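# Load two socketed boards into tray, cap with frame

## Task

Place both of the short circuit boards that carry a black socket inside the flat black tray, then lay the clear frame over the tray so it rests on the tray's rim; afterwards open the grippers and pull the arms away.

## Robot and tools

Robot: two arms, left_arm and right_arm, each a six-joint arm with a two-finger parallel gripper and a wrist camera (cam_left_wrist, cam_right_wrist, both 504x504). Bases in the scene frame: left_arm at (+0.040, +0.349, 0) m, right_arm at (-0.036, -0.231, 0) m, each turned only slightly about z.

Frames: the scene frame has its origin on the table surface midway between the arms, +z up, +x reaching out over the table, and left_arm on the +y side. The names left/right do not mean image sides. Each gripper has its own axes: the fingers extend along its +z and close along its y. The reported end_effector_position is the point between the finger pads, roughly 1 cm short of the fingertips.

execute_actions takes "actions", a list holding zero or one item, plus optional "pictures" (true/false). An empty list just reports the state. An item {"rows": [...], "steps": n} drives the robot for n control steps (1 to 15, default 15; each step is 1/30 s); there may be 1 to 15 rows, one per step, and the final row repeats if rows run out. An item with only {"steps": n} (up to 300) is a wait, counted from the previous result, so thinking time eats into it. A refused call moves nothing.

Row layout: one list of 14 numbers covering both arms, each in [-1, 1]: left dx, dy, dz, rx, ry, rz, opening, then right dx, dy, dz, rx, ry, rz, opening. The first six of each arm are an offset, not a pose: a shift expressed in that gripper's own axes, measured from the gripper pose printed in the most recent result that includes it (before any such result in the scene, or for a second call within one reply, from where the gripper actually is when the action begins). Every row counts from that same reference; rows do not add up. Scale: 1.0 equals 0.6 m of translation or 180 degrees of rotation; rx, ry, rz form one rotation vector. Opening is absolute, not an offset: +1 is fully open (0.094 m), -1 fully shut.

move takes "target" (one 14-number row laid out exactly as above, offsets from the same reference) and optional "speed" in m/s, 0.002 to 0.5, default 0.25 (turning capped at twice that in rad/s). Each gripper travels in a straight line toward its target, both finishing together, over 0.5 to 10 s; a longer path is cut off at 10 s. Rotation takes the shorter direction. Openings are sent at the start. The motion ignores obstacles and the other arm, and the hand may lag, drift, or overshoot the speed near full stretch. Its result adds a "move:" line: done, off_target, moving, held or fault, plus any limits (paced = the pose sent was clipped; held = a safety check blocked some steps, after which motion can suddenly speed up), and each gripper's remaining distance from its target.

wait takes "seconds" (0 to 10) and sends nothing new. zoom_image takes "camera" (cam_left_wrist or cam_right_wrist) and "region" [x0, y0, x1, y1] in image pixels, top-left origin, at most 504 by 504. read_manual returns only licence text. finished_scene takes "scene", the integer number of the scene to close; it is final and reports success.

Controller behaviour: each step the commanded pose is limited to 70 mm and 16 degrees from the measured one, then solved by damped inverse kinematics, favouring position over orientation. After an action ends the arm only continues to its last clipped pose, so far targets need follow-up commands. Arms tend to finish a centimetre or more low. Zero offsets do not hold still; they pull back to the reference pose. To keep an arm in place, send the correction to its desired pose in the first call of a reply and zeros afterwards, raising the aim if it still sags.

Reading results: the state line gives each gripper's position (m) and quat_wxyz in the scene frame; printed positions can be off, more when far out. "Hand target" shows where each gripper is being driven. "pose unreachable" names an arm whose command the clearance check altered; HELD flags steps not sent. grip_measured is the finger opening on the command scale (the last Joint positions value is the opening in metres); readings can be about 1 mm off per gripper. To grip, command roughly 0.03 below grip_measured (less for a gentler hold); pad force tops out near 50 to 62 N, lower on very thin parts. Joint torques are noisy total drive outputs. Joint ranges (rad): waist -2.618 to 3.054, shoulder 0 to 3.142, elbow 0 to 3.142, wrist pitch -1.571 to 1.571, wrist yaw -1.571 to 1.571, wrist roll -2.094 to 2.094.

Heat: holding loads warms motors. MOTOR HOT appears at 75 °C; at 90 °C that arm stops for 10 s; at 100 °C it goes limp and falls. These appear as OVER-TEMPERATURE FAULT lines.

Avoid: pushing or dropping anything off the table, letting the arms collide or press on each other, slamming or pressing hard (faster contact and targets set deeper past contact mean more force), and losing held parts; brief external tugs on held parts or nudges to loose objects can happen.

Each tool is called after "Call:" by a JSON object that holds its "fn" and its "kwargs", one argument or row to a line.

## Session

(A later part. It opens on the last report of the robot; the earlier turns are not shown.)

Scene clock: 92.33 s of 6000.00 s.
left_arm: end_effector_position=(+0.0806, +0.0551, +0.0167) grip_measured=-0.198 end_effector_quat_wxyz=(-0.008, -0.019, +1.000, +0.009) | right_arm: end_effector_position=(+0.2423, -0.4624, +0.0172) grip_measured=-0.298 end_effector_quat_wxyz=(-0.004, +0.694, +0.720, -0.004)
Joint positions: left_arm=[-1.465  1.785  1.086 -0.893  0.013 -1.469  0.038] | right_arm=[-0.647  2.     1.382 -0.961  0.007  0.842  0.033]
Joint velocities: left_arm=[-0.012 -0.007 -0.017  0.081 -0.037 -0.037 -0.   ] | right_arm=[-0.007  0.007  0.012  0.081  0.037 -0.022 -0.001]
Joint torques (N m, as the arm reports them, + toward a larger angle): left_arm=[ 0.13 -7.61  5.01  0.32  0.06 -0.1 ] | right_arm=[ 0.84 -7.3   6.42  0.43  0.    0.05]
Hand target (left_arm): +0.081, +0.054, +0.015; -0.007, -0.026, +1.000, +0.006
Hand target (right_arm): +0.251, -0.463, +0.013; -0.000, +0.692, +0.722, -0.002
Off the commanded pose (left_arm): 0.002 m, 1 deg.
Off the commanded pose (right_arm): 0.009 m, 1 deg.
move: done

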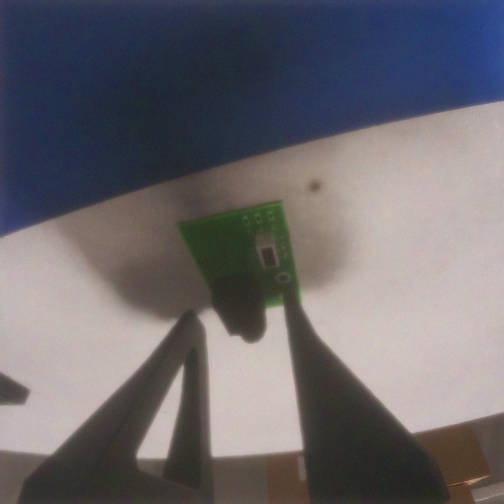

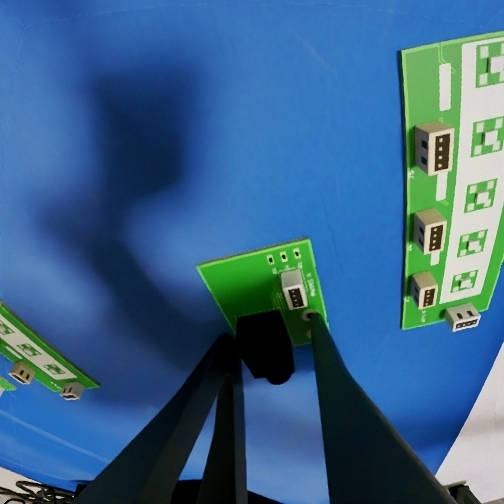

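Call:
{"fn": "move", "kwargs": {
  "target": [0,0,0.01,0,0,0,-0.2,0,0,0,0,0,0,-0.705],
  "speed": 0.03
}}

Call:
{"fn": "move", "kwargs": {
  "target": [0,0,0,0,0,0,-0.705,0,0,0,0,0,0,-0.705]
}}

Call:
{"fn": "move", "kwargs": {
  "target": [0,0,-0.15,0,0,0,-0.705,0,0,-0.13,0,0,0,-0.705],
  "speed": 0.15
}}

Scene clock: 112.37 s of 6000.00 s.
left_arm: end_effector_position=(+0.0808, +0.0536, +0.0140) grip_measured=-0.198 end_effector_quat_wxyz=(-0.007, -0.020, +1.000, +0.009) | right_arm: end_effector_position=(+0.2433, -0.4615, +0.0177) grip_measured=-0.680 end_effector_quat_wxyz=(-0.003, +0.694, +0.720, -0.001)
Joint positions: left_arm=[-1.465  1.794  1.086 -0.883  0.013 -1.47   0.038] | right_arm=[-0.646  1.999  1.383 -0.961  0.002  0.842  0.015]
Joint velocities: left_arm=[ 0.002  0.012 -0.017 -0.066 -0.11  -0.066  0.   ] | right_arm=[ 0.007  0.002 -0.012 -0.037  0.022 -0.081  0.   ]
Joint torques (N m, as the arm reports them, + toward a larger angle): left_arm=[-0.06 -7.43  4.27  0.42  0.06  0.01] | right_arm=[-0.05 -8.8   5.09  0.33  0.07  0.02]
Hand target (left_arm): +0.080, +0.055, +0.011; -0.008, -0.019, +1.000, +0.009
Hand target (right_arm): +0.242, -0.462, +0.017; -0.004, +0.694, +0.720, -0.004
Off the commanded pose (left_arm): 0.004 m, 0 deg.
Off the commanded pose (right_arm): 0.001 m, 0 deg.
After step 90, 16.30 s passed at rest.
move: done

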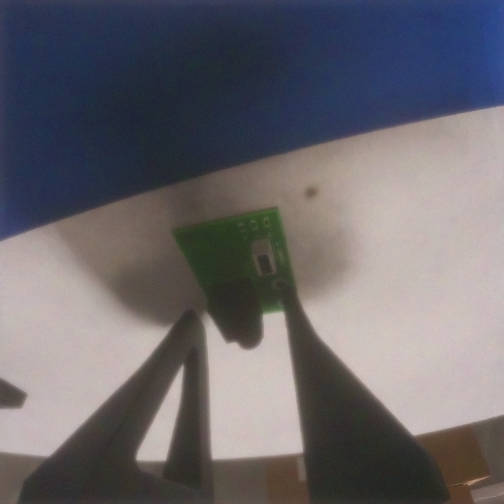

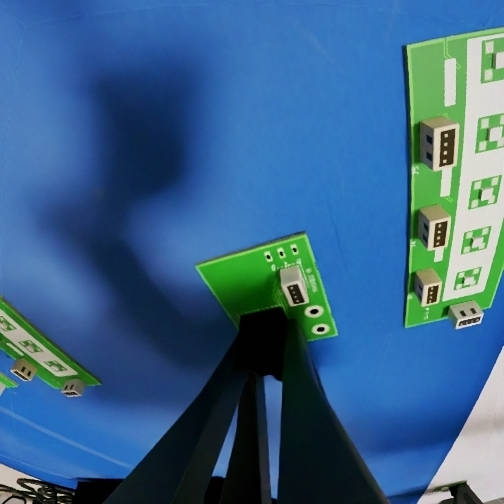

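Scene clock: 112.87 s of 6000.00 s.
left_arm: end_effector_position=(+0.0808, +0.0536, +0.0140) grip_measured=-0.687 end_effector_quat_wxyz=(-0.007, -0.020, +1.000, +0.009) | right_arm: end_effector_position=(+0.2433, -0.4615, +0.0177) grip_measured=-0.680 end_effector_quat_wxyz=(-0.003, +0.694, +0.720, -0.001)
Joint positions: left_arm=[-1.465  1.794  1.086 -0.883  0.013 -1.47   0.015] | right_arm=[-0.646  1.999  1.383 -0.961  0.002  0.842  0.015]
Joint velocities: left_arm=[ 0.002 -0.002 -0.012  0.022  0.007  0.037 -0.001] | right_arm=[-0.017 -0.002  0.002 -0.066 -0.007  0.007  0.   ]
Joint torques (N m, as the arm reports them, + toward a larger angle): left_arm=[ 0.08 -7.55  5.61  0.26  0.04  0.04] | right_arm=[ 0.02 -8.89  5.11  0.32  0.03  0.01]
Hand target (left_arm): +0.081, +0.054, +0.014; -0.007, -0.020, +1.000, +0.009
Hand target (right_arm): +0.243, -0.462, +0.018; -0.003, +0.694, +0.720, -0.001
Off the commanded pose (left_arm): 0.000 m, 0 deg.
Off the commanded pose (right_arm): 0.000 m, 0 deg.
move: done

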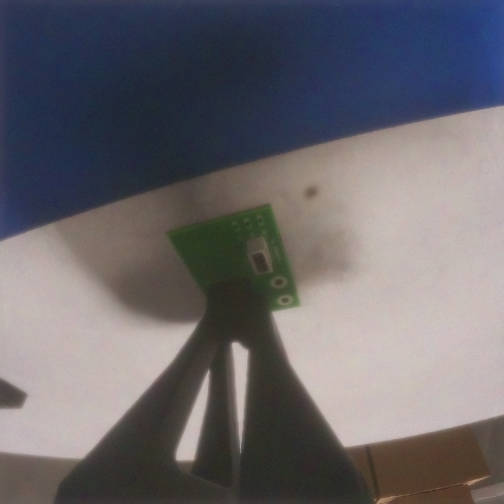

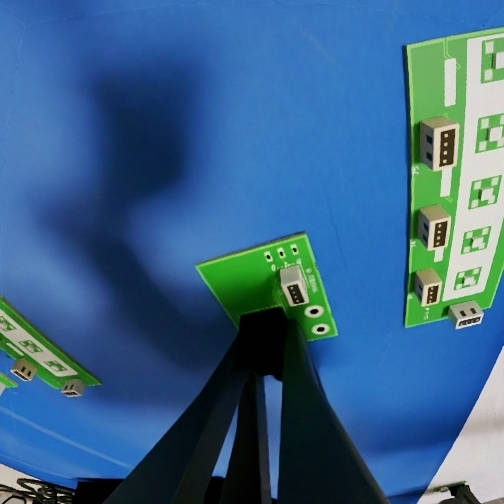

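Scene clock: 114.10 s of 6000.00 s.
left_arm: end_effector_position=(+0.0804, +0.0564, +0.0928) grip_measured=-0.687 end_effector_quat_wxyz=(-0.009, -0.020, +0.999, +0.023) | right_arm: end_effector_position=(+0.2440, -0.4618, +0.0871) grip_measured=-0.680 end_effector_quat_wxyz=(-0.008, +0.694, +0.720, -0.001)
Joint positions: left_arm=[-1.465  1.718  1.323 -1.224  0.013 -1.47   0.015] | right_arm=[-0.646  1.946  1.592 -1.233  0.001  0.842  0.015]
Joint velocities: left_arm=[-0.007  0.002  0.002 -0.007 -0.007 -0.051 -0.001] | right_arm=[ 0.002 -0.012 -0.017 -0.095  0.022 -0.007  0.   ]
Joint torques (N m, as the arm reports them, + toward a larger angle): left_arm=[ 0.49 -8.84  8.69  0.01  0.02  0.05] | right_arm=[-0.04 -9.64  6.77  0.14  0.02  0.02]
Hand target (left_arm): +0.083, +0.053, +0.104; -0.007, -0.020, +1.000, +0.009
Hand target (right_arm): +0.244, -0.462, +0.096; -0.003, +0.694, +0.720, -0.001
Off the commanded pose (left_arm): 0.012 m, 2 deg.
Off the commanded pose (right_arm): 0.009 m, 1 deg.
move: off_target (left_arm)

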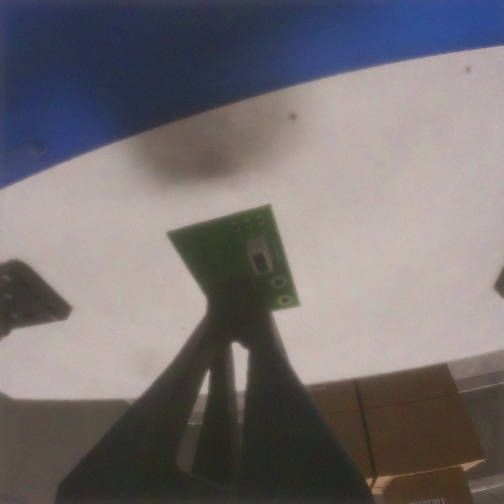

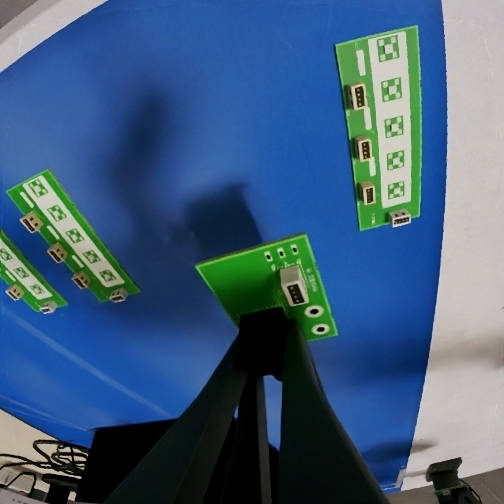

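Call:
{"fn": "move", "kwargs": {
  "target": [-0.29,0.4,-0.05,0.015,-0.006,0.013,-0.72,0.52,-0.05,0,0,0,-0.488,-0.71]
}}

Call:
{"fn": "move", "kwargs": {
  "target": [-0.14,0.33,0,0,0,0,-0.72,0.195,0.35,0.06,0,0,0,-0.71]
}}

Scene clock: 121.27 s of 6000.00 s.
left_arm: end_effector_position=(+0.2388, +0.3032, +0.1223) grip_measured=-0.690 end_effector_quat_wxyz=(-0.013, -0.001, +1.000, +0.006) | right_arm: end_effector_position=(+0.1993, -0.1496, +0.0923) grip_measured=-0.678 end_effector_quat_wxyz=(-0.016, +0.006, +1.000, +0.008)
Joint positions: left_arm=[-0.272  1.337  1.078 -1.34  -0.005 -0.24   0.015] | right_arm=[ 0.356  1.521  1.115 -1.19  -0.025  0.322  0.015]
Joint velocities: left_arm=[-0.002 -0.002 -0.017 -0.007 -0.007 -0.007 -0.   ] | right_arm=[-0.012 -0.002  0.002 -0.037 -0.022 -0.051 -0.   ]
Joint torques (N m, as the arm reports them, + toward a larger angle): left_arm=[ 0.78 -3.56  9.2   0.16  0.05  0.15] | right_arm=[ 0.48 -5.83  5.93  0.4   0.03 -0.01]
Hand target (left_arm): +0.245, +0.304, +0.129; -0.004, +0.000, +1.000, +0.003
Hand target (right_arm): +0.204, -0.147, +0.096; -0.002, -0.000, +1.000, +0.012
Off the commanded pose (left_arm): 0.011 m, 2 deg.
Off the commanded pose (right_arm): 0.004 m, 1 deg.
After step 90, 0.53 s passed at rest.
move: off_target (left_arm)

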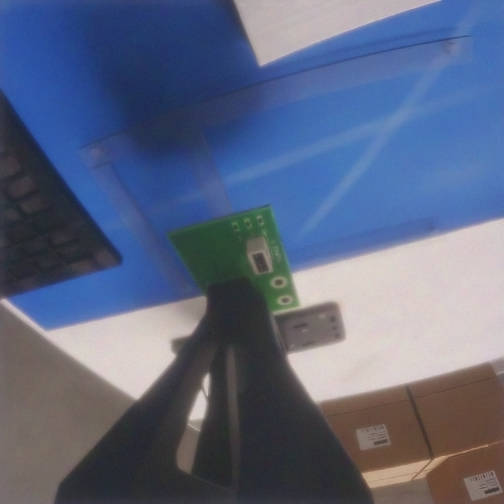

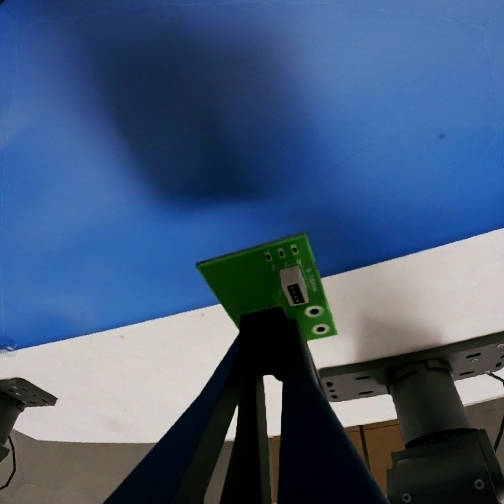

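Scene clock: 122.87 s of 6000.00 s.
left_arm: end_effector_position=(+0.3161, +0.4986, +0.1116) grip_measured=-0.690 end_effector_quat_wxyz=(-0.029, -0.006, +1.000, +0.001) | right_arm: end_effector_position=(+0.0767, +0.0613, +0.0637) grip_measured=-0.678 end_effector_quat_wxyz=(-0.026, +0.002, +1.000, +0.012)
Joint positions: left_arm=[ 0.442  1.779  1.47  -1.312 -0.028  0.465  0.015] | right_arm=[ 1.211  1.759  1.254 -1.063 -0.057  1.17   0.015]
Joint velocities: left_arm=[-0.002 -0.012 -0.007 -0.051 -0.095 -0.051  0.001] | right_arm=[ 0.017 -0.012 -0.012  0.125  0.11   0.11   0.   ]
Joint torques (N m, as the arm reports them, + toward a larger angle): left_arm=[ 0.05 -8.36  9.21  0.16  0.08  0.12] | right_arm=[ 0.14 -6.51  6.85  0.35  0.11  0.05]
Hand target (left_arm): +0.321, +0.502, +0.120; -0.016, -0.001, +1.000, +0.005
Hand target (right_arm): +0.081, +0.066, +0.066; -0.018, +0.006, +1.000, +0.015
Off the commanded pose (left_arm): 0.013 m, 2 deg.
Off the commanded pose (right_arm): 0.007 m, 1 deg.
move: off_target (left_arm)

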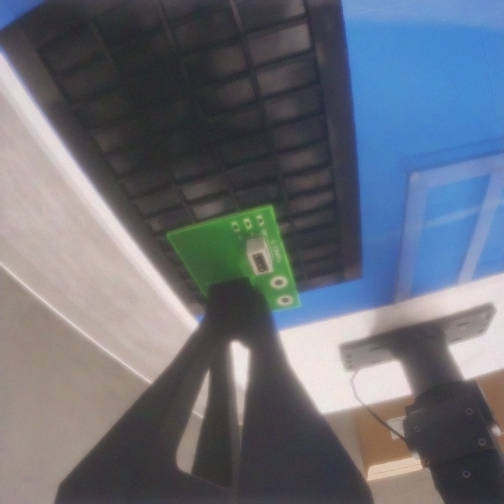

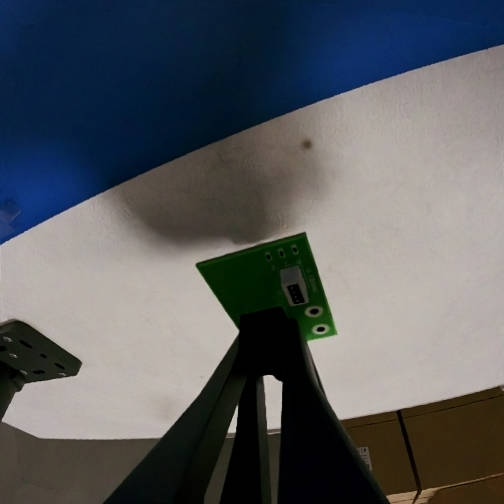

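Call:
{"fn": "move", "kwargs": {
  "target": [-0.02,0.015,0.11,0,-0.022,0,-0.72,-0.01,0,0.088,0.007,-0.018,0,-0.71],
  "speed": 0.06
}}

Scene clock: 129.30 s of 6000.00 s.
left_arm: end_effector_position=(+0.3224, +0.5059, +0.0450) grip_measured=-0.690 end_effector_quat_wxyz=(-0.005, -0.006, +1.000, +0.006) | right_arm: end_effector_position=(+0.0802, +0.0642, +0.0159) grip_measured=-0.679 end_effector_quat_wxyz=(-0.002, +0.003, +1.000, +0.008)
Joint positions: left_arm=[ 0.461  1.82   1.252 -1.008 -0.015  0.482  0.015] | right_arm=[ 1.231  1.828  1.138 -0.868 -0.01   1.192  0.015]
Joint velocities: left_arm=[-0.007 -0.017 -0.012 -0.007 -0.051  0.007  0.   ] | right_arm=[-0.007  0.007 -0.007  0.022 -0.022 -0.007 -0.   ]
Joint torques (N m, as the arm reports them, + toward a larger angle): left_arm=[ 0.86 -8.31  5.56  0.44  0.17  0.13] | right_arm=[ 0.62 -6.77  4.22  0.44  0.13  0.08]
Hand target (left_arm): +0.325, +0.508, +0.045; +0.006, -0.006, +1.000, +0.001
Hand target (right_arm): +0.079, +0.063, +0.011; +0.002, +0.002, +1.000, +0.001
Off the commanded pose (left_arm): 0.003 m, 1 deg.
Off the commanded pose (right_arm): 0.005 m, 1 deg.
After step 90, 1.80 s passed at rest.
move: done

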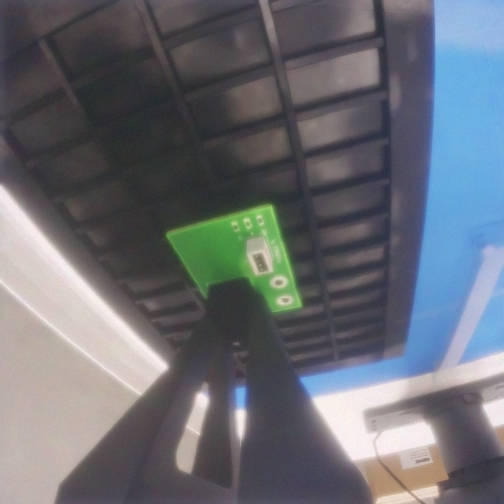

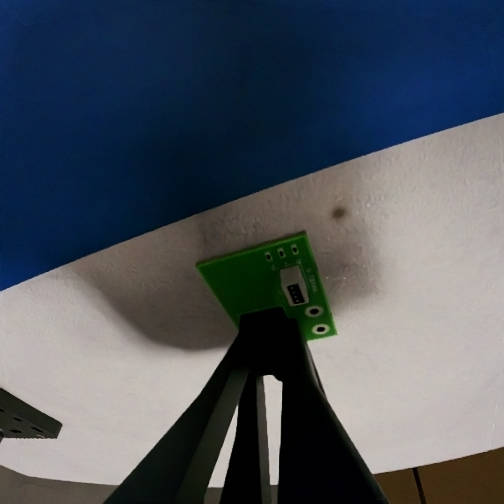

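Call:
{"fn": "move", "kwargs": {
  "target": [-0.06,0,0.03,0,0,0,-0.72,0,0,0.014,0,0,0,-0.71],
  "speed": 0.04
}}

Call:
{"fn": "move", "kwargs": {
  "target": [0,0,0,0,0,0,-0.72,0,0,0,0,0,0,-0.3]
}}

Call:
{"fn": "move", "kwargs": {
  "target": [0,0,0,0,0,0,-0.72,0,0,-0.14,0,0,0,-0.3]
}}

Call:
{"fn": "move", "kwargs": {
  "target": [0,0,0.008,0,0,0,-0.72,-0.2,-0.55,-0.04,0,0,0,1]
}}

Scene clock: 135.43 s of 6000.00 s.
left_arm: end_effector_position=(+0.3386, +0.5042, +0.0264) grip_measured=-0.690 end_effector_quat_wxyz=(-0.031, -0.008, +0.999, -0.003) | right_arm: end_effector_position=(+0.0820, +0.0691, +0.0160) grip_measured=-0.679 end_effector_quat_wxyz=(+0.001, +0.003, +1.000, +0.018)
Joint positions: left_arm=[ 0.43   1.941  1.334 -1.023 -0.022  0.448  0.015] | right_arm=[ 1.231  1.828  1.138 -0.847 -0.012  1.192  0.015]
Joint velocities: left_arm=[-0.012 -0.017  0.012 -0.066 -0.051 -0.022 -0.001] | right_arm=[ 0.002  0.002 -0.012  0.139 -0.022 -0.007  0.   ]
Joint torques (N m, as the arm reports them, + toward a larger angle): left_arm=[-1.22 -8.07  8.07  0.67  0.09 -0.06] | right_arm=[ 0.07 -6.49  3.62  0.5   0.03  0.02]
Hand target (left_arm): +0.358, +0.506, +0.028; -0.005, -0.006, +1.000, +0.005
Hand target (right_arm): +0.080, +0.064, +0.008; -0.002, +0.003, +1.000, +0.008
Off the commanded pose (left_arm): 0.020 m, 3 deg.
Off the commanded pose (right_arm): 0.010 m, 1 deg.
After step 90, 1.90 s passed at rest.
move: off_target (left_arm)

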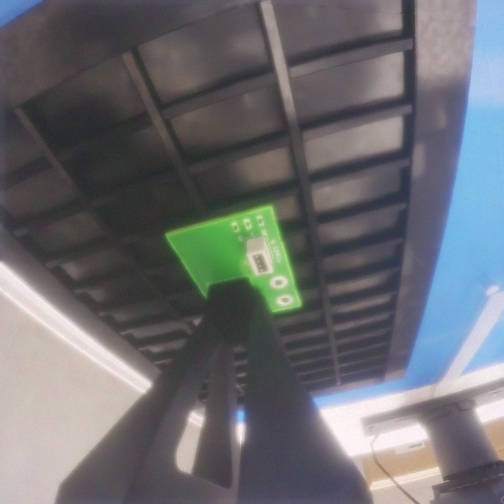

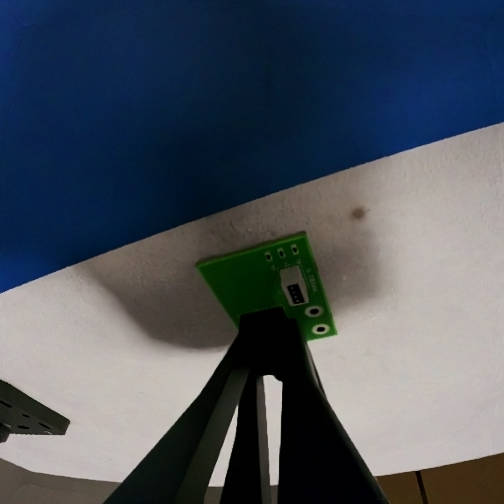

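Scene clock: 135.93 s of 6000.00 s.
left_arm: end_effector_position=(+0.3382, +0.5041, +0.0265) grip_measured=-0.690 end_effector_quat_wxyz=(-0.032, -0.008, +0.999, -0.003) | right_arm: end_effector_position=(+0.0818, +0.0692, +0.0160) grip_measured=-0.302 end_effector_quat_wxyz=(+0.000, +0.003, +1.000, +0.018)
Joint positions: left_arm=[ 0.43   1.941  1.334 -1.025 -0.022  0.448  0.015] | right_arm=[ 1.231  1.828  1.138 -0.847 -0.013  1.192  0.033]
Joint velocities: left_arm=[-0.007 -0.012 -0.002  0.037 -0.007 -0.081  0.   ] | right_arm=[-0.022 -0.012  0.012 -0.037  0.007  0.007  0.   ]
Joint torques (N m, as the arm reports them, + toward a larger angle): left_arm=[-0.05 -8.77  6.03  0.22  0.    0.02] | right_arm=[ 0.05 -7.46  5.01  0.39  0.02  0.01]
Hand target (left_arm): +0.339, +0.504, +0.026; -0.031, -0.008, +0.999, -0.003
Hand target (right_arm): +0.082, +0.069, +0.016; +0.001, +0.003, +1.000, +0.018
Off the commanded pose (left_arm): 0.000 m, 0 deg.
Off the commanded pose (right_arm): 0.000 m, 0 deg.
move: done

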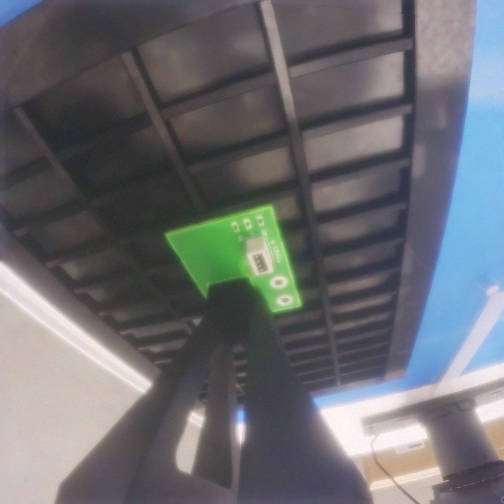

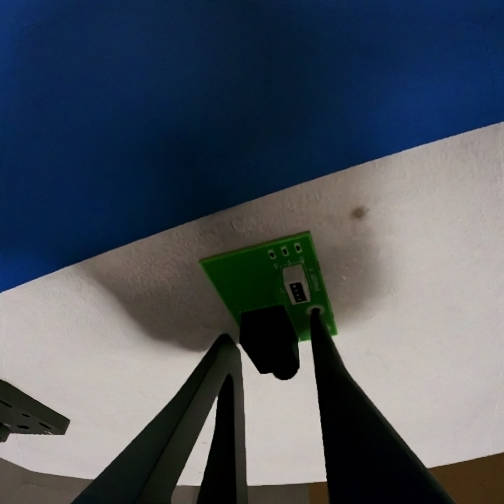

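Scene clock: 137.03 s of 6000.00 s.
left_arm: end_effector_position=(+0.3382, +0.5041, +0.0265) grip_measured=-0.690 end_effector_quat_wxyz=(-0.032, -0.008, +0.999, -0.003) | right_arm: end_effector_position=(+0.0814, +0.0691, +0.0960) grip_measured=-0.302 end_effector_quat_wxyz=(+0.001, +0.003, +1.000, +0.021)
Joint positions: left_arm=[ 0.43   1.941  1.334 -1.025 -0.022  0.448  0.015] | right_arm=[ 1.231  1.733  1.354 -1.151 -0.015  1.192  0.033]
Joint velocities: left_arm=[-0.007  0.007 -0.002  0.007 -0.051  0.037 -0.   ] | right_arm=[-0.002 -0.017  0.002 -0.11   0.007  0.007 -0.001]
Joint torques (N m, as the arm reports them, + toward a larger angle): left_arm=[-0.03 -8.85  5.71  0.22 -0.02  0.  ] | right_arm=[-0.34 -7.47  6.37  0.2   0.03 -0.03]
Hand target (left_arm): +0.338, +0.504, +0.026; -0.032, -0.008, +0.999, -0.003
Hand target (right_arm): +0.082, +0.066, +0.100; +0.000, +0.003, +1.000, +0.018
Off the commanded pose (left_arm): 0.000 m, 0 deg.
Off the commanded pose (right_arm): 0.005 m, 0 deg.
move: done

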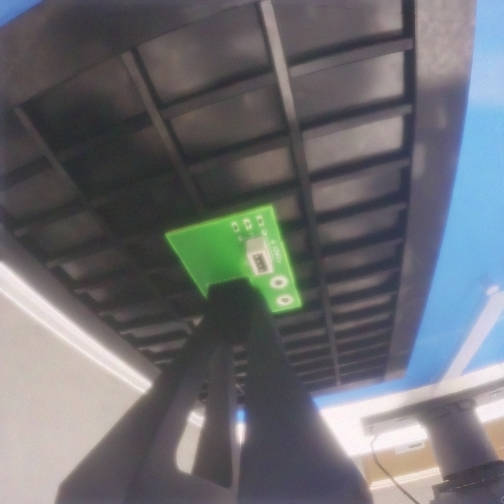

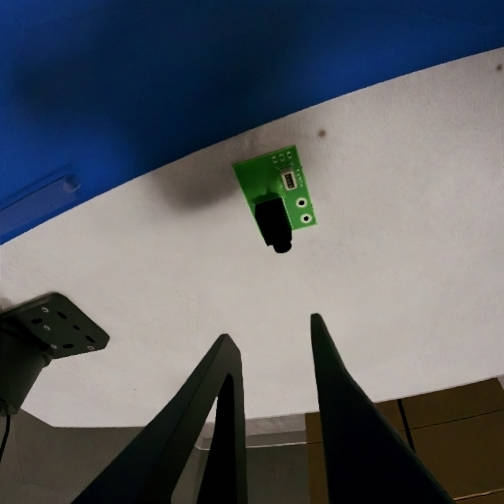

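Scene clock: 139.17 s of 6000.00 s.
left_arm: end_effector_position=(+0.3382, +0.5041, +0.0265) grip_measured=-0.690 end_effector_quat_wxyz=(-0.032, -0.008, +0.999, -0.003) | right_arm: end_effector_position=(+0.1998, -0.2674, +0.1056) grip_measured=+1.000 end_effector_quat_wxyz=(+0.003, +0.004, +1.000, +0.007)
Joint positions: left_arm=[ 0.43   1.941  1.334 -1.025 -0.022  0.448  0.015] | right_arm=[-0.123  1.446  1.101 -1.221 -0.015 -0.161  0.094]
Joint velocities: left_arm=[-0.022  0.012 -0.002 -0.022 -0.066 -0.037 -0.   ] | right_arm=[-0.007  0.002  0.002 -0.022 -0.007  0.022  0.   ]
Joint torques (N m, as the arm reports them, + toward a larger angle): left_arm=[-0.1  -8.45  4.72  0.4  -0.01  0.01] | right_arm=[-0.46 -3.98  7.06  0.23 -0.03 -0.01]
Hand target (left_arm): +0.338, +0.504, +0.022; -0.032, -0.008, +0.999, -0.003
Hand target (right_arm): +0.202, -0.268, +0.109; +0.002, +0.003, +1.000, +0.010
Off the commanded pose (left_arm): 0.005 m, 0 deg.
Off the commanded pose (right_arm): 0.005 m, 2 deg.
move: done

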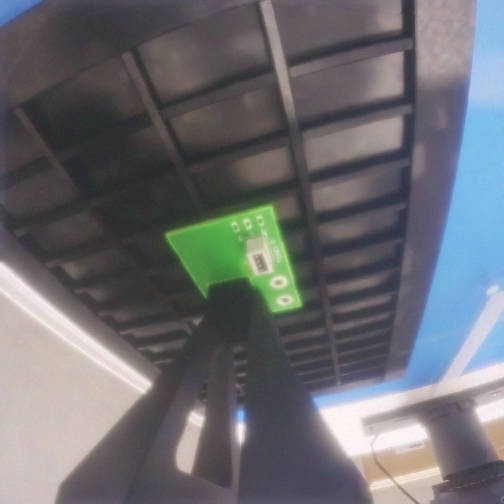

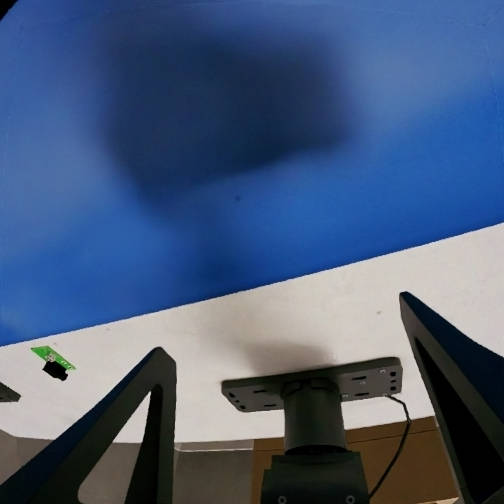

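Call:
{"fn": "move", "kwargs": {
  "target": [0,0,0,0,0,0,-0.25,0,0,0,0,0,0,1]
}}

Call:
{"fn": "move", "kwargs": {
  "target": [0,0,-0.18,0,-0.025,0,-0.25,0,0,0,0,0,0,1]
}}

Call:
{"fn": "move", "kwargs": {
  "target": [0.17,-0.34,-0.02,0,0,0,-0.2,0,0,0,0,0,0,1]
}}

Call:
{"fn": "move", "kwargs": {
  "target": [0.26,-0.42,0.08,0.01,-0.007,0,-0.2,0,0,0,0,0,0,1]
}}

Scene clock: 144.20 s of 6000.00 s.
left_arm: end_effector_position=(+0.3380, +0.5041, +0.0260) grip_measured=-0.252 end_effector_quat_wxyz=(-0.033, -0.008, +0.999, -0.003) | right_arm: end_effector_position=(+0.1998, -0.2674, +0.1056) grip_measured=+1.000 end_effector_quat_wxyz=(+0.003, +0.002, +1.000, +0.007)
Joint positions: left_arm=[ 0.43   1.942  1.334 -1.025 -0.023  0.448  0.035] | right_arm=[-0.123  1.446  1.101 -1.221 -0.015 -0.163  0.094]
Joint velocities: left_arm=[-0.012  0.002  0.012  0.007 -0.022 -0.007  0.001] | right_arm=[ 0.007 -0.007  0.017 -0.095  0.007 -0.022  0.   ]
Joint torques (N m, as the arm reports them, + toward a larger angle): left_arm=[-0.03 -9.17  5.74  0.17  0.    0.02] | right_arm=[ 0.05 -4.71  5.44  0.35  0.02  0.04]
Hand target (left_arm): +0.338, +0.504, +0.026; -0.032, -0.008, +0.999, -0.003
Hand target (right_arm): +0.200, -0.267, +0.106; +0.003, +0.004, +1.000, +0.007
Off the commanded pose (left_arm): 0.001 m, 0 deg.
Off the commanded pose (right_arm): 0.000 m, 0 deg.
After step 90, 1.33 s passed at rest.
move: done

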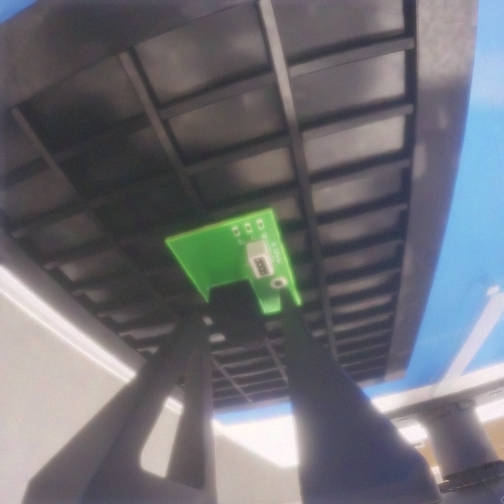

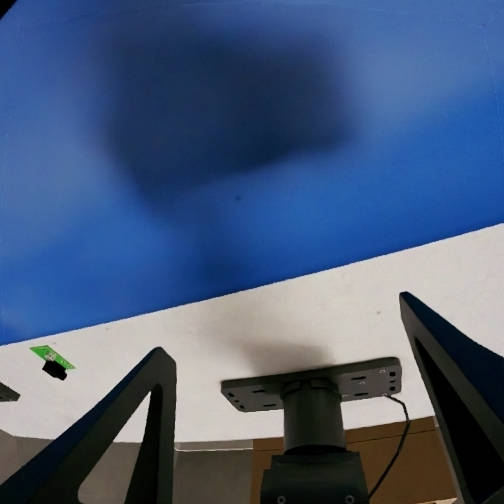

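Scene clock: 145.33 s of 6000.00 s.
left_arm: end_effector_position=(+0.3422, +0.5030, +0.1267) grip_measured=-0.252 end_effector_quat_wxyz=(-0.005, -0.007, +1.000, +0.001) | right_arm: end_effector_position=(+0.1998, -0.2674, +0.1056) grip_measured=+1.000 end_effector_quat_wxyz=(+0.003, +0.002, +1.000, +0.007)
Joint positions: left_arm=[ 0.43   1.834  1.6   -1.345 -0.007  0.45   0.035] | right_arm=[-0.123  1.446  1.101 -1.221 -0.015 -0.163  0.094]
Joint velocities: left_arm=[-0.007  0.007 -0.002 -0.022 -0.051  0.066  0.   ] | right_arm=[ 0.002  0.007 -0.017 -0.007  0.037  0.051  0.   ]
Joint torques (N m, as the arm reports them, + toward a larger angle): left_arm=[ 0.96 -8.96  8.32  0.24  0.21  0.09] | right_arm=[ 0.02 -4.73  5.44  0.34  0.01  0.02]
Hand target (left_arm): +0.344, +0.505, +0.134; +0.006, -0.008, +1.000, -0.003
Hand target (right_arm): +0.200, -0.267, +0.106; +0.003, +0.002, +1.000, +0.007
Off the commanded pose (left_arm): 0.008 m, 1 deg.
Off the commanded pose (right_arm): 0.000 m, 0 deg.
move: done

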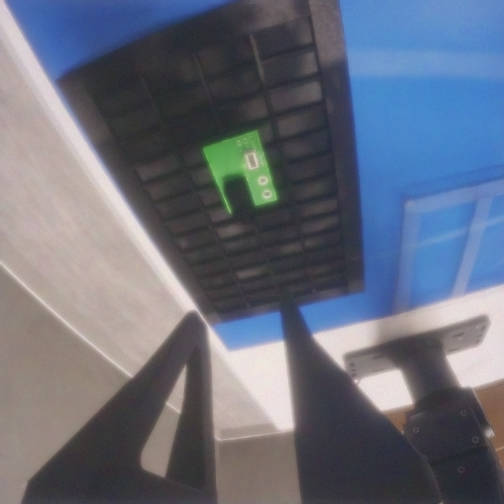

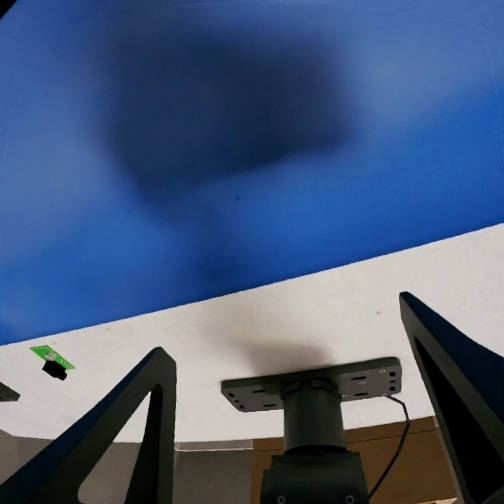

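Scene clock: 146.97 s of 6000.00 s.
left_arm: end_effector_position=(+0.2478, +0.2978, +0.1378) grip_measured=-0.202 end_effector_quat_wxyz=(-0.007, -0.005, +1.000, +0.001) | right_arm: end_effector_position=(+0.1998, -0.2674, +0.1056) grip_measured=+1.000 end_effector_quat_wxyz=(+0.003, +0.002, +1.000, +0.007)
Joint positions: left_arm=[-0.281  1.363  1.159 -1.382  0.002 -0.257  0.037] | right_arm=[-0.123  1.446  1.101 -1.221 -0.015 -0.163  0.094]
Joint velocities: left_arm=[ 0.012  0.002 -0.007  0.007 -0.051 -0.066 -0.   ] | right_arm=[-0.007 -0.007 -0.002  0.007 -0.037 -0.007  0.   ]
Joint torques (N m, as the arm reports them, + toward a larger angle): left_arm=[-0.79 -5.75  5.86  0.16  0.   -0.08] | right_arm=[ 0.05 -4.69  5.45  0.36  0.02  0.03]
Hand target (left_arm): +0.244, +0.297, +0.141; -0.002, -0.007, +1.000, +0.002
Hand target (right_arm): +0.200, -0.267, +0.106; +0.003, +0.002, +1.000, +0.007
Off the commanded pose (left_arm): 0.005 m, 0 deg.
Off the commanded pose (right_arm): 0.000 m, 0 deg.
move: done

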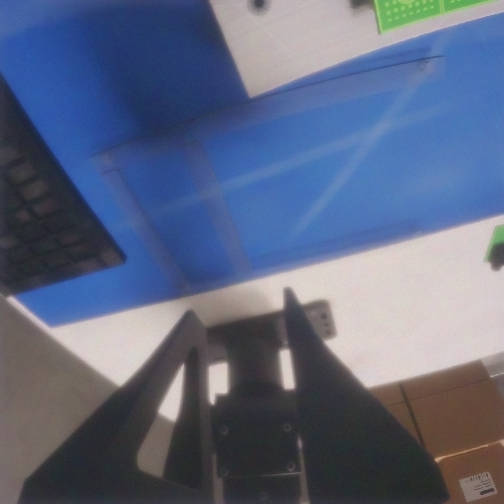

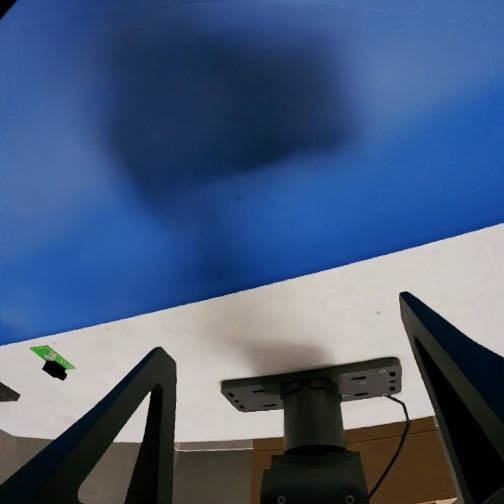

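Scene clock: 148.80 s of 6000.00 s.
left_arm: end_effector_position=(+0.0907, +0.0514, +0.0856) grip_measured=-0.202 end_effector_quat_wxyz=(-0.005, -0.001, +1.000, -0.001) | right_arm: end_effector_position=(+0.1998, -0.2674, +0.1056) grip_measured=+1.000 end_effector_quat_wxyz=(+0.003, +0.002, +1.000, +0.007)
Joint positions: left_arm=[-1.435  1.701  1.276 -1.145  0.011 -1.402  0.037] | right_arm=[-0.123  1.446  1.101 -1.221 -0.015 -0.163  0.094]
Joint velocities: left_arm=[-0.022 -0.012 -0.002 -0.037 -0.022 -0.007 -0.   ] | right_arm=[-0.027 -0.007 -0.007  0.022  0.022  0.007  0.   ]
Joint torques (N m, as the arm reports them, + toward a larger angle): left_arm=[-0.37 -7.5   9.04  0.36 -0.17 -0.06] | right_arm=[ 0.02 -4.74  5.48  0.35  0.02  0.02]
Hand target (left_arm): +0.094, +0.042, +0.094; +0.008, -0.006, +1.000, -0.018
Hand target (right_arm): +0.200, -0.267, +0.106; +0.003, +0.002, +1.000, +0.007
Off the commanded pose (left_arm): 0.010 m, 2 deg.
Off the commanded pose (right_arm): 0.000 m, 0 deg.
move: done

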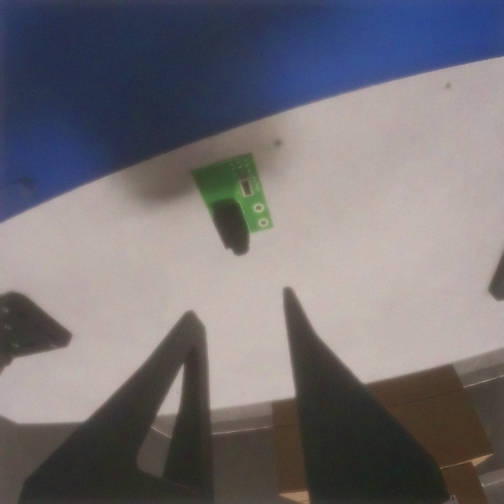

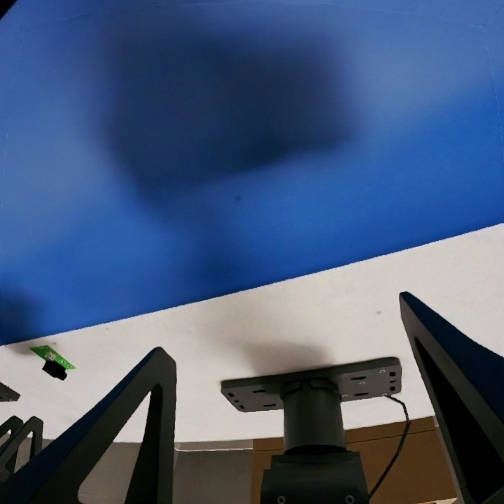

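Call:
{"fn": "move", "kwargs": {
  "target": [0.016,0.011,0.12,0,0,-0.012,-0.2,0,0,0,0,0,0,1],
  "speed": 0.07
}}

Scene clock: 152.87 s of 6000.00 s.
left_arm: end_effector_position=(+0.0829, +0.0592, +0.0144) grip_measured=-0.202 end_effector_quat_wxyz=(-0.006, -0.020, +1.000, +0.004) | right_arm: end_effector_position=(+0.1998, -0.2674, +0.1056) grip_measured=+1.000 end_effector_quat_wxyz=(+0.003, +0.002, +1.000, +0.007)
Joint positions: left_arm=[-1.457  1.766  1.053 -0.867  0.01  -1.462  0.037] | right_arm=[-0.123  1.446  1.101 -1.221 -0.015 -0.163  0.094]
Joint velocities: left_arm=[-0.007  0.002 -0.007 -0.007  0.037 -0.022 -0.   ] | right_arm=[-0.012 -0.012 -0.002  0.022  0.022 -0.066  0.   ]
Joint torques (N m, as the arm reports them, + toward a larger angle): left_arm=[-0.88 -7.53  4.99  0.35  0.07 -0.04] | right_arm=[ 0.05 -4.7   5.42  0.35  0.    0.02]
Hand target (left_arm): +0.080, +0.057, +0.014; -0.005, -0.020, +1.000, -0.001
Hand target (right_arm): +0.200, -0.267, +0.106; +0.003, +0.002, +1.000, +0.007
Off the commanded pose (left_arm): 0.003 m, 1 deg.
Off the commanded pose (right_arm): 0.000 m, 0 deg.
move: done

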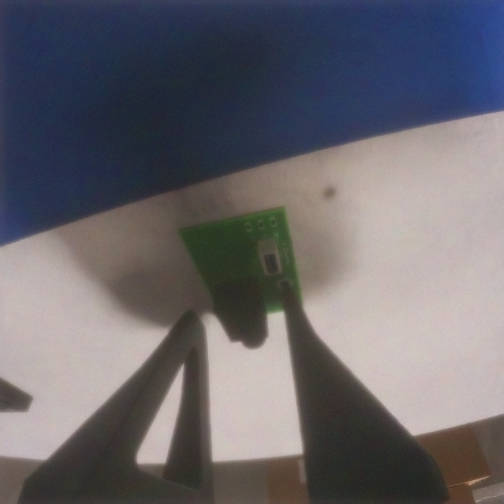

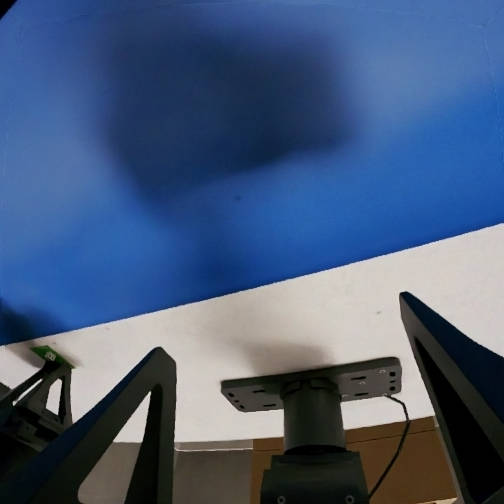

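Call:
{"fn": "move", "kwargs": {
  "target": [0,0,0,0,0,0,-0.72,0,0,0,0,0,0,1]
}}

Call:
{"fn": "move", "kwargs": {
  "target": [0,0,-0.15,0,0,0,-0.72,0,0,0,0,0,0,1],
  "speed": 0.15
}}

Call:
{"fn": "move", "kwargs": {
  "target": [-0.29,0.42,-0.07,0.012,-0.01,0.013,-0.72,0,0,0,0,0,0,1]
}}

Call:
{"fn": "move", "kwargs": {
  "target": [-0.25,0.29,0,0,0,-0.5,-0.72,0,0,0,0,0,0,1]
}}

Scene clock: 157.33 s of 6000.00 s.
left_arm: end_effector_position=(+0.0829, +0.0588, +0.0144) grip_measured=-0.691 end_effector_quat_wxyz=(-0.005, -0.020, +1.000, +0.003) | right_arm: end_effector_position=(+0.1998, -0.2674, +0.1056) grip_measured=+1.000 end_effector_quat_wxyz=(+0.003, +0.002, +1.000, +0.007)
Joint positions: left_arm=[-1.457  1.766  1.053 -0.865  0.01  -1.463  0.015] | right_arm=[-0.123  1.446  1.101 -1.221 -0.015 -0.163  0.094]
Joint velocities: left_arm=[ 0.007  0.007 -0.002 -0.051  0.022  0.007  0.002] | right_arm=[ 0.017 -0.002  0.012  0.037 -0.022  0.066  0.   ]
Joint torques (N m, as the arm reports them, + toward a larger angle): left_arm=[-0.17 -7.19  5.73  0.31  0.04  0.  ] | right_arm=[ 0.05 -4.72  5.42  0.34  0.02  0.02]
Hand target (left_arm): +0.083, +0.059, +0.014; -0.006, -0.020, +1.000, +0.004
Hand target (right_arm): +0.200, -0.267, +0.106; +0.003, +0.002, +1.000, +0.007
Off the commanded pose (left_arm): 0.000 m, 0 deg.
Off the commanded pose (right_arm): 0.000 m, 0 deg.
After step 90, 0.77 s passed at rest.
move: done

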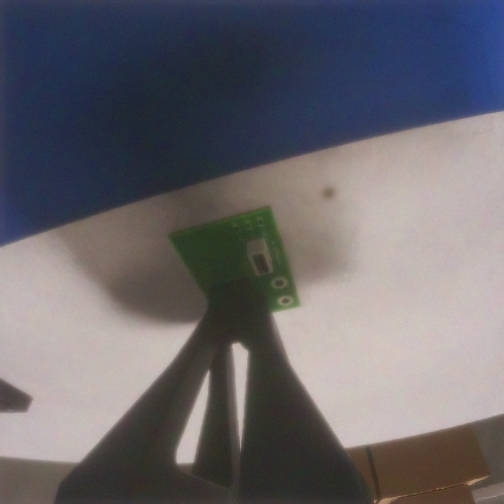

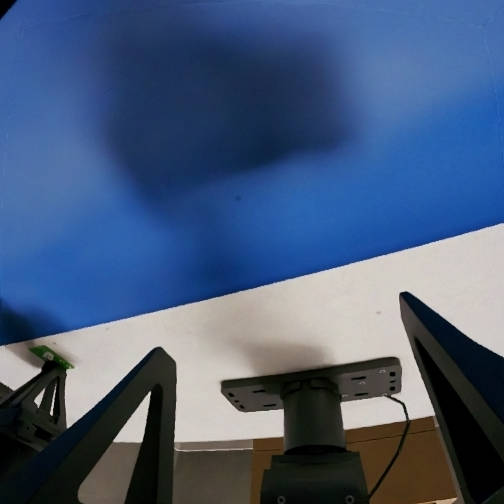

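Scene clock: 158.57 s of 6000.00 s.
left_arm: end_effector_position=(+0.0823, +0.0629, +0.0931) grip_measured=-0.691 end_effector_quat_wxyz=(-0.007, -0.020, +1.000, +0.018) | right_arm: end_effector_position=(+0.1998, -0.2674, +0.1056) grip_measured=+1.000 end_effector_quat_wxyz=(+0.003, +0.002, +1.000, +0.007)
Joint positions: left_arm=[-1.457  1.684  1.286 -1.21   0.01  -1.463  0.015] | right_arm=[-0.123  1.446  1.101 -1.221 -0.015 -0.163  0.094]
Joint velocities: left_arm=[ 0.012  0.002  0.022 -0.066 -0.051 -0.007 -0.   ] | right_arm=[-0.002 -0.012 -0.017 -0.007 -0.037 -0.007  0.   ]
Joint torques (N m, as the arm reports them, + toward a larger angle): left_arm=[ 0.46 -8.43  8.55  0.12  0.04  0.04] | right_arm=[ 0.04 -4.71  5.45  0.35  0.01  0.01]
Hand target (left_arm): +0.085, +0.059, +0.104; -0.005, -0.020, +1.000, +0.003
Hand target (right_arm): +0.200, -0.267, +0.106; +0.003, +0.002, +1.000, +0.007
Off the commanded pose (left_arm): 0.012 m, 2 deg.
Off the commanded pose (right_arm): 0.000 m, 0 deg.
move: off_target (left_arm)

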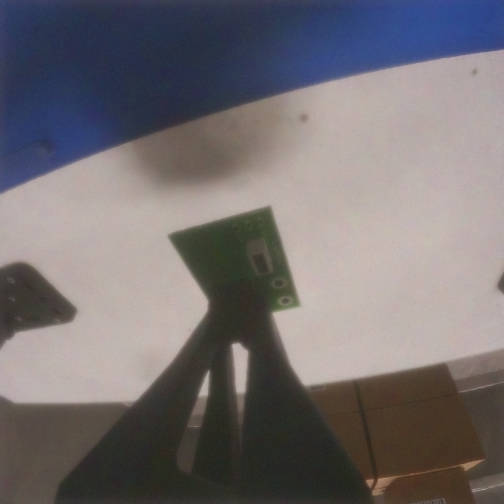

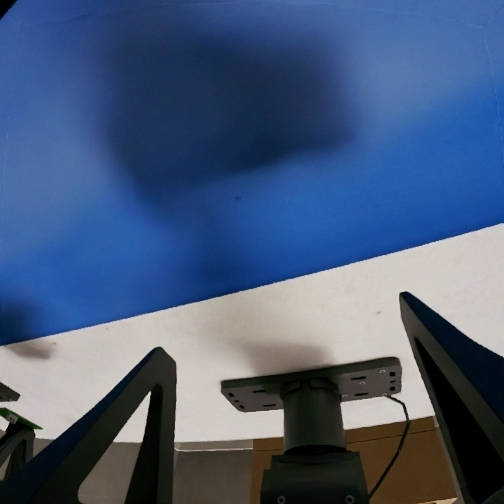

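Scene clock: 160.57 s of 6000.00 s.
left_arm: end_effector_position=(+0.2404, +0.3230, +0.1327) grip_measured=-0.691 end_effector_quat_wxyz=(-0.005, -0.000, +1.000, +0.010) | right_arm: end_effector_position=(+0.1998, -0.2674, +0.1056) grip_measured=+1.000 end_effector_quat_wxyz=(+0.003, +0.002, +1.000, +0.007)
Joint positions: left_arm=[-0.187  1.314  1.102 -1.372 -0.018 -0.153  0.015] | right_arm=[-0.123  1.446  1.101 -1.221 -0.015 -0.163  0.094]
Joint velocities: left_arm=[-0.022  0.007 -0.012  0.007 -0.081 -0.007 -0.001] | right_arm=[ 0.012  0.007 -0.007 -0.007  0.051  0.022  0.   ]
Joint torques (N m, as the arm reports them, + toward a larger angle): left_arm=[ 0.84 -3.44  9.22  0.21  0.12  0.17] | right_arm=[ 0.07 -4.71  5.45  0.35  0.02  0.01]
Hand target (left_arm): +0.246, +0.323, +0.140; +0.004, +0.000, +1.000, +0.002
Hand target (right_arm): +0.200, -0.267, +0.106; +0.003, +0.002, +1.000, +0.007
Off the commanded pose (left_arm): 0.011 m, 2 deg.
Off the commanded pose (right_arm): 0.000 m, 0 deg.
move: off_target (left_arm)

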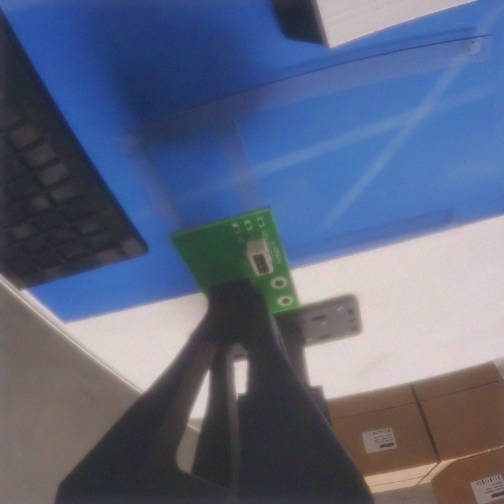

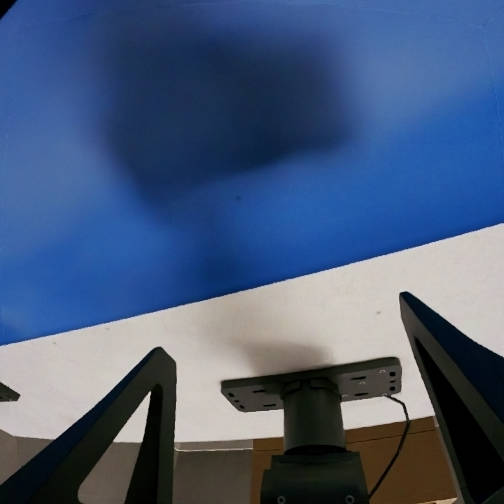

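Scene clock: 164.27 s of 6000.00 s.
left_arm: end_effector_position=(+0.3872, +0.4923, +0.1239) grip_measured=-0.690 end_effector_quat_wxyz=(+0.008, +0.699, -0.715, -0.013) | right_arm: end_effector_position=(+0.1998, -0.2674, +0.1056) grip_measured=+1.000 end_effector_quat_wxyz=(+0.003, +0.002, +1.000, +0.007)
Joint positions: left_arm=[ 0.345  2.     1.814 -1.411 -0.018 -1.17   0.015] | right_arm=[-0.123  1.446  1.101 -1.221 -0.015 -0.163  0.094]
Joint velocities: left_arm=[-0.007  0.012 -0.002 -0.051 -0.066 -0.022 -0.   ] | right_arm=[-0.007 -0.017 -0.022 -0.022 -0.037  0.037  0.   ]
Joint torques (N m, as the arm reports them, + toward a larger angle): left_arm=[ 0.65 -9.96  8.98  0.12 -0.02 -0.1 ] | right_arm=[ 0.04 -4.68  5.44  0.34  0.02  0.03]
Hand target (left_arm): +0.389, +0.497, +0.133; -0.002, +0.707, -0.707, -0.011
Hand target (right_arm): +0.200, -0.267, +0.106; +0.003, +0.002, +1.000, +0.007
Off the commanded pose (left_arm): 0.012 m, 2 deg.
Off the commanded pose (right_arm): 0.000 m, 0 deg.
move: off_target (left_arm)

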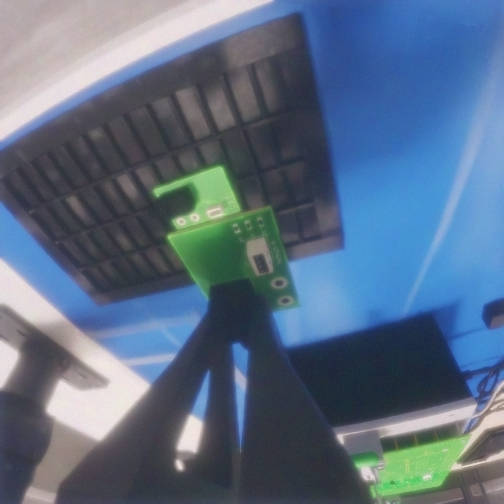

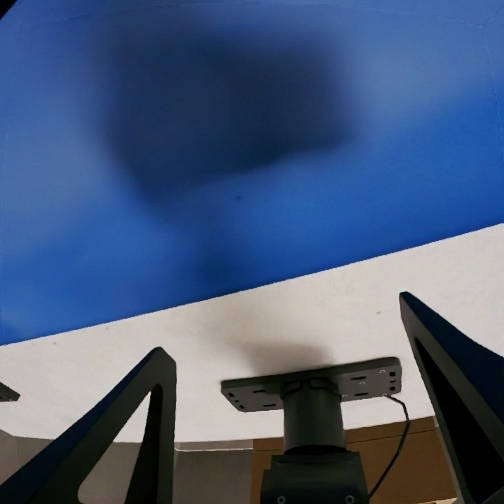

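Call:
{"fn": "move", "kwargs": {
  "target": [0,-0.025,0.125,0.015,0,0,-0.72,0,0,0,0,0,0,1],
  "speed": 0.1
}}

Scene clock: 167.83 s of 6000.00 s.
left_arm: end_effector_position=(+0.3963, +0.4931, +0.0460) grip_measured=-0.690 end_effector_quat_wxyz=(+0.001, +0.700, -0.714, -0.003) | right_arm: end_effector_position=(+0.1998, -0.2674, +0.1056) grip_measured=+1.000 end_effector_quat_wxyz=(+0.003, +0.002, +1.000, +0.007)
Joint positions: left_arm=[ 0.345  2.043  1.565 -1.097 -0.004 -1.173  0.015] | right_arm=[-0.123  1.446  1.101 -1.221 -0.015 -0.163  0.094]
Joint velocities: left_arm=[-0.002  0.017 -0.002  0.037 -0.066 -0.066 -0.001] | right_arm=[-0.012 -0.012 -0.012  0.007  0.022  0.007  0.   ]
Joint torques (N m, as the arm reports them, + toward a larger angle): left_arm=[ -0.64 -10.9    5.61   0.48   0.06  -0.01] | right_arm=[ 0.05 -4.73  5.45  0.34  0.02  0.03]
Hand target (left_arm): +0.400, +0.492, +0.048; -0.008, +0.700, -0.715, +0.003
Hand target (right_arm): +0.200, -0.267, +0.106; +0.003, +0.002, +1.000, +0.007
Off the commanded pose (left_arm): 0.004 m, 1 deg.
Off the commanded pose (right_arm): 0.000 m, 0 deg.
move: done

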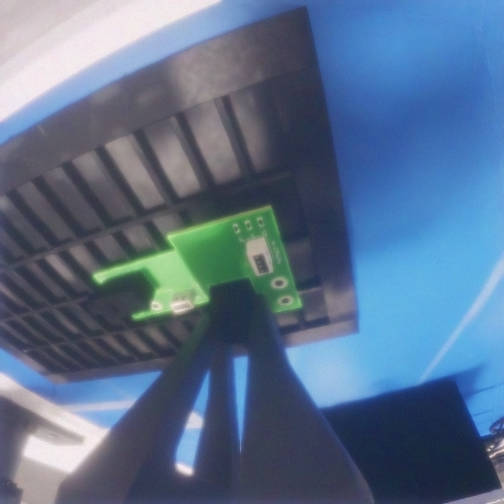

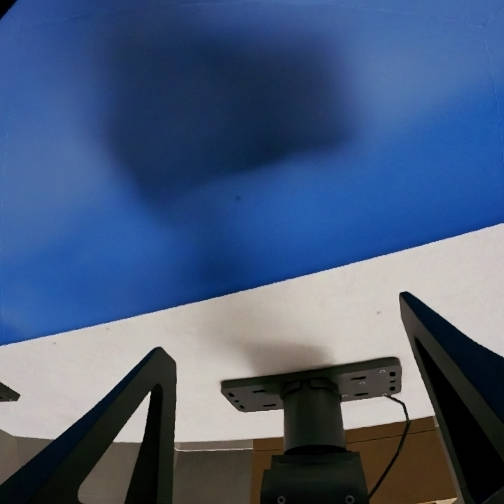

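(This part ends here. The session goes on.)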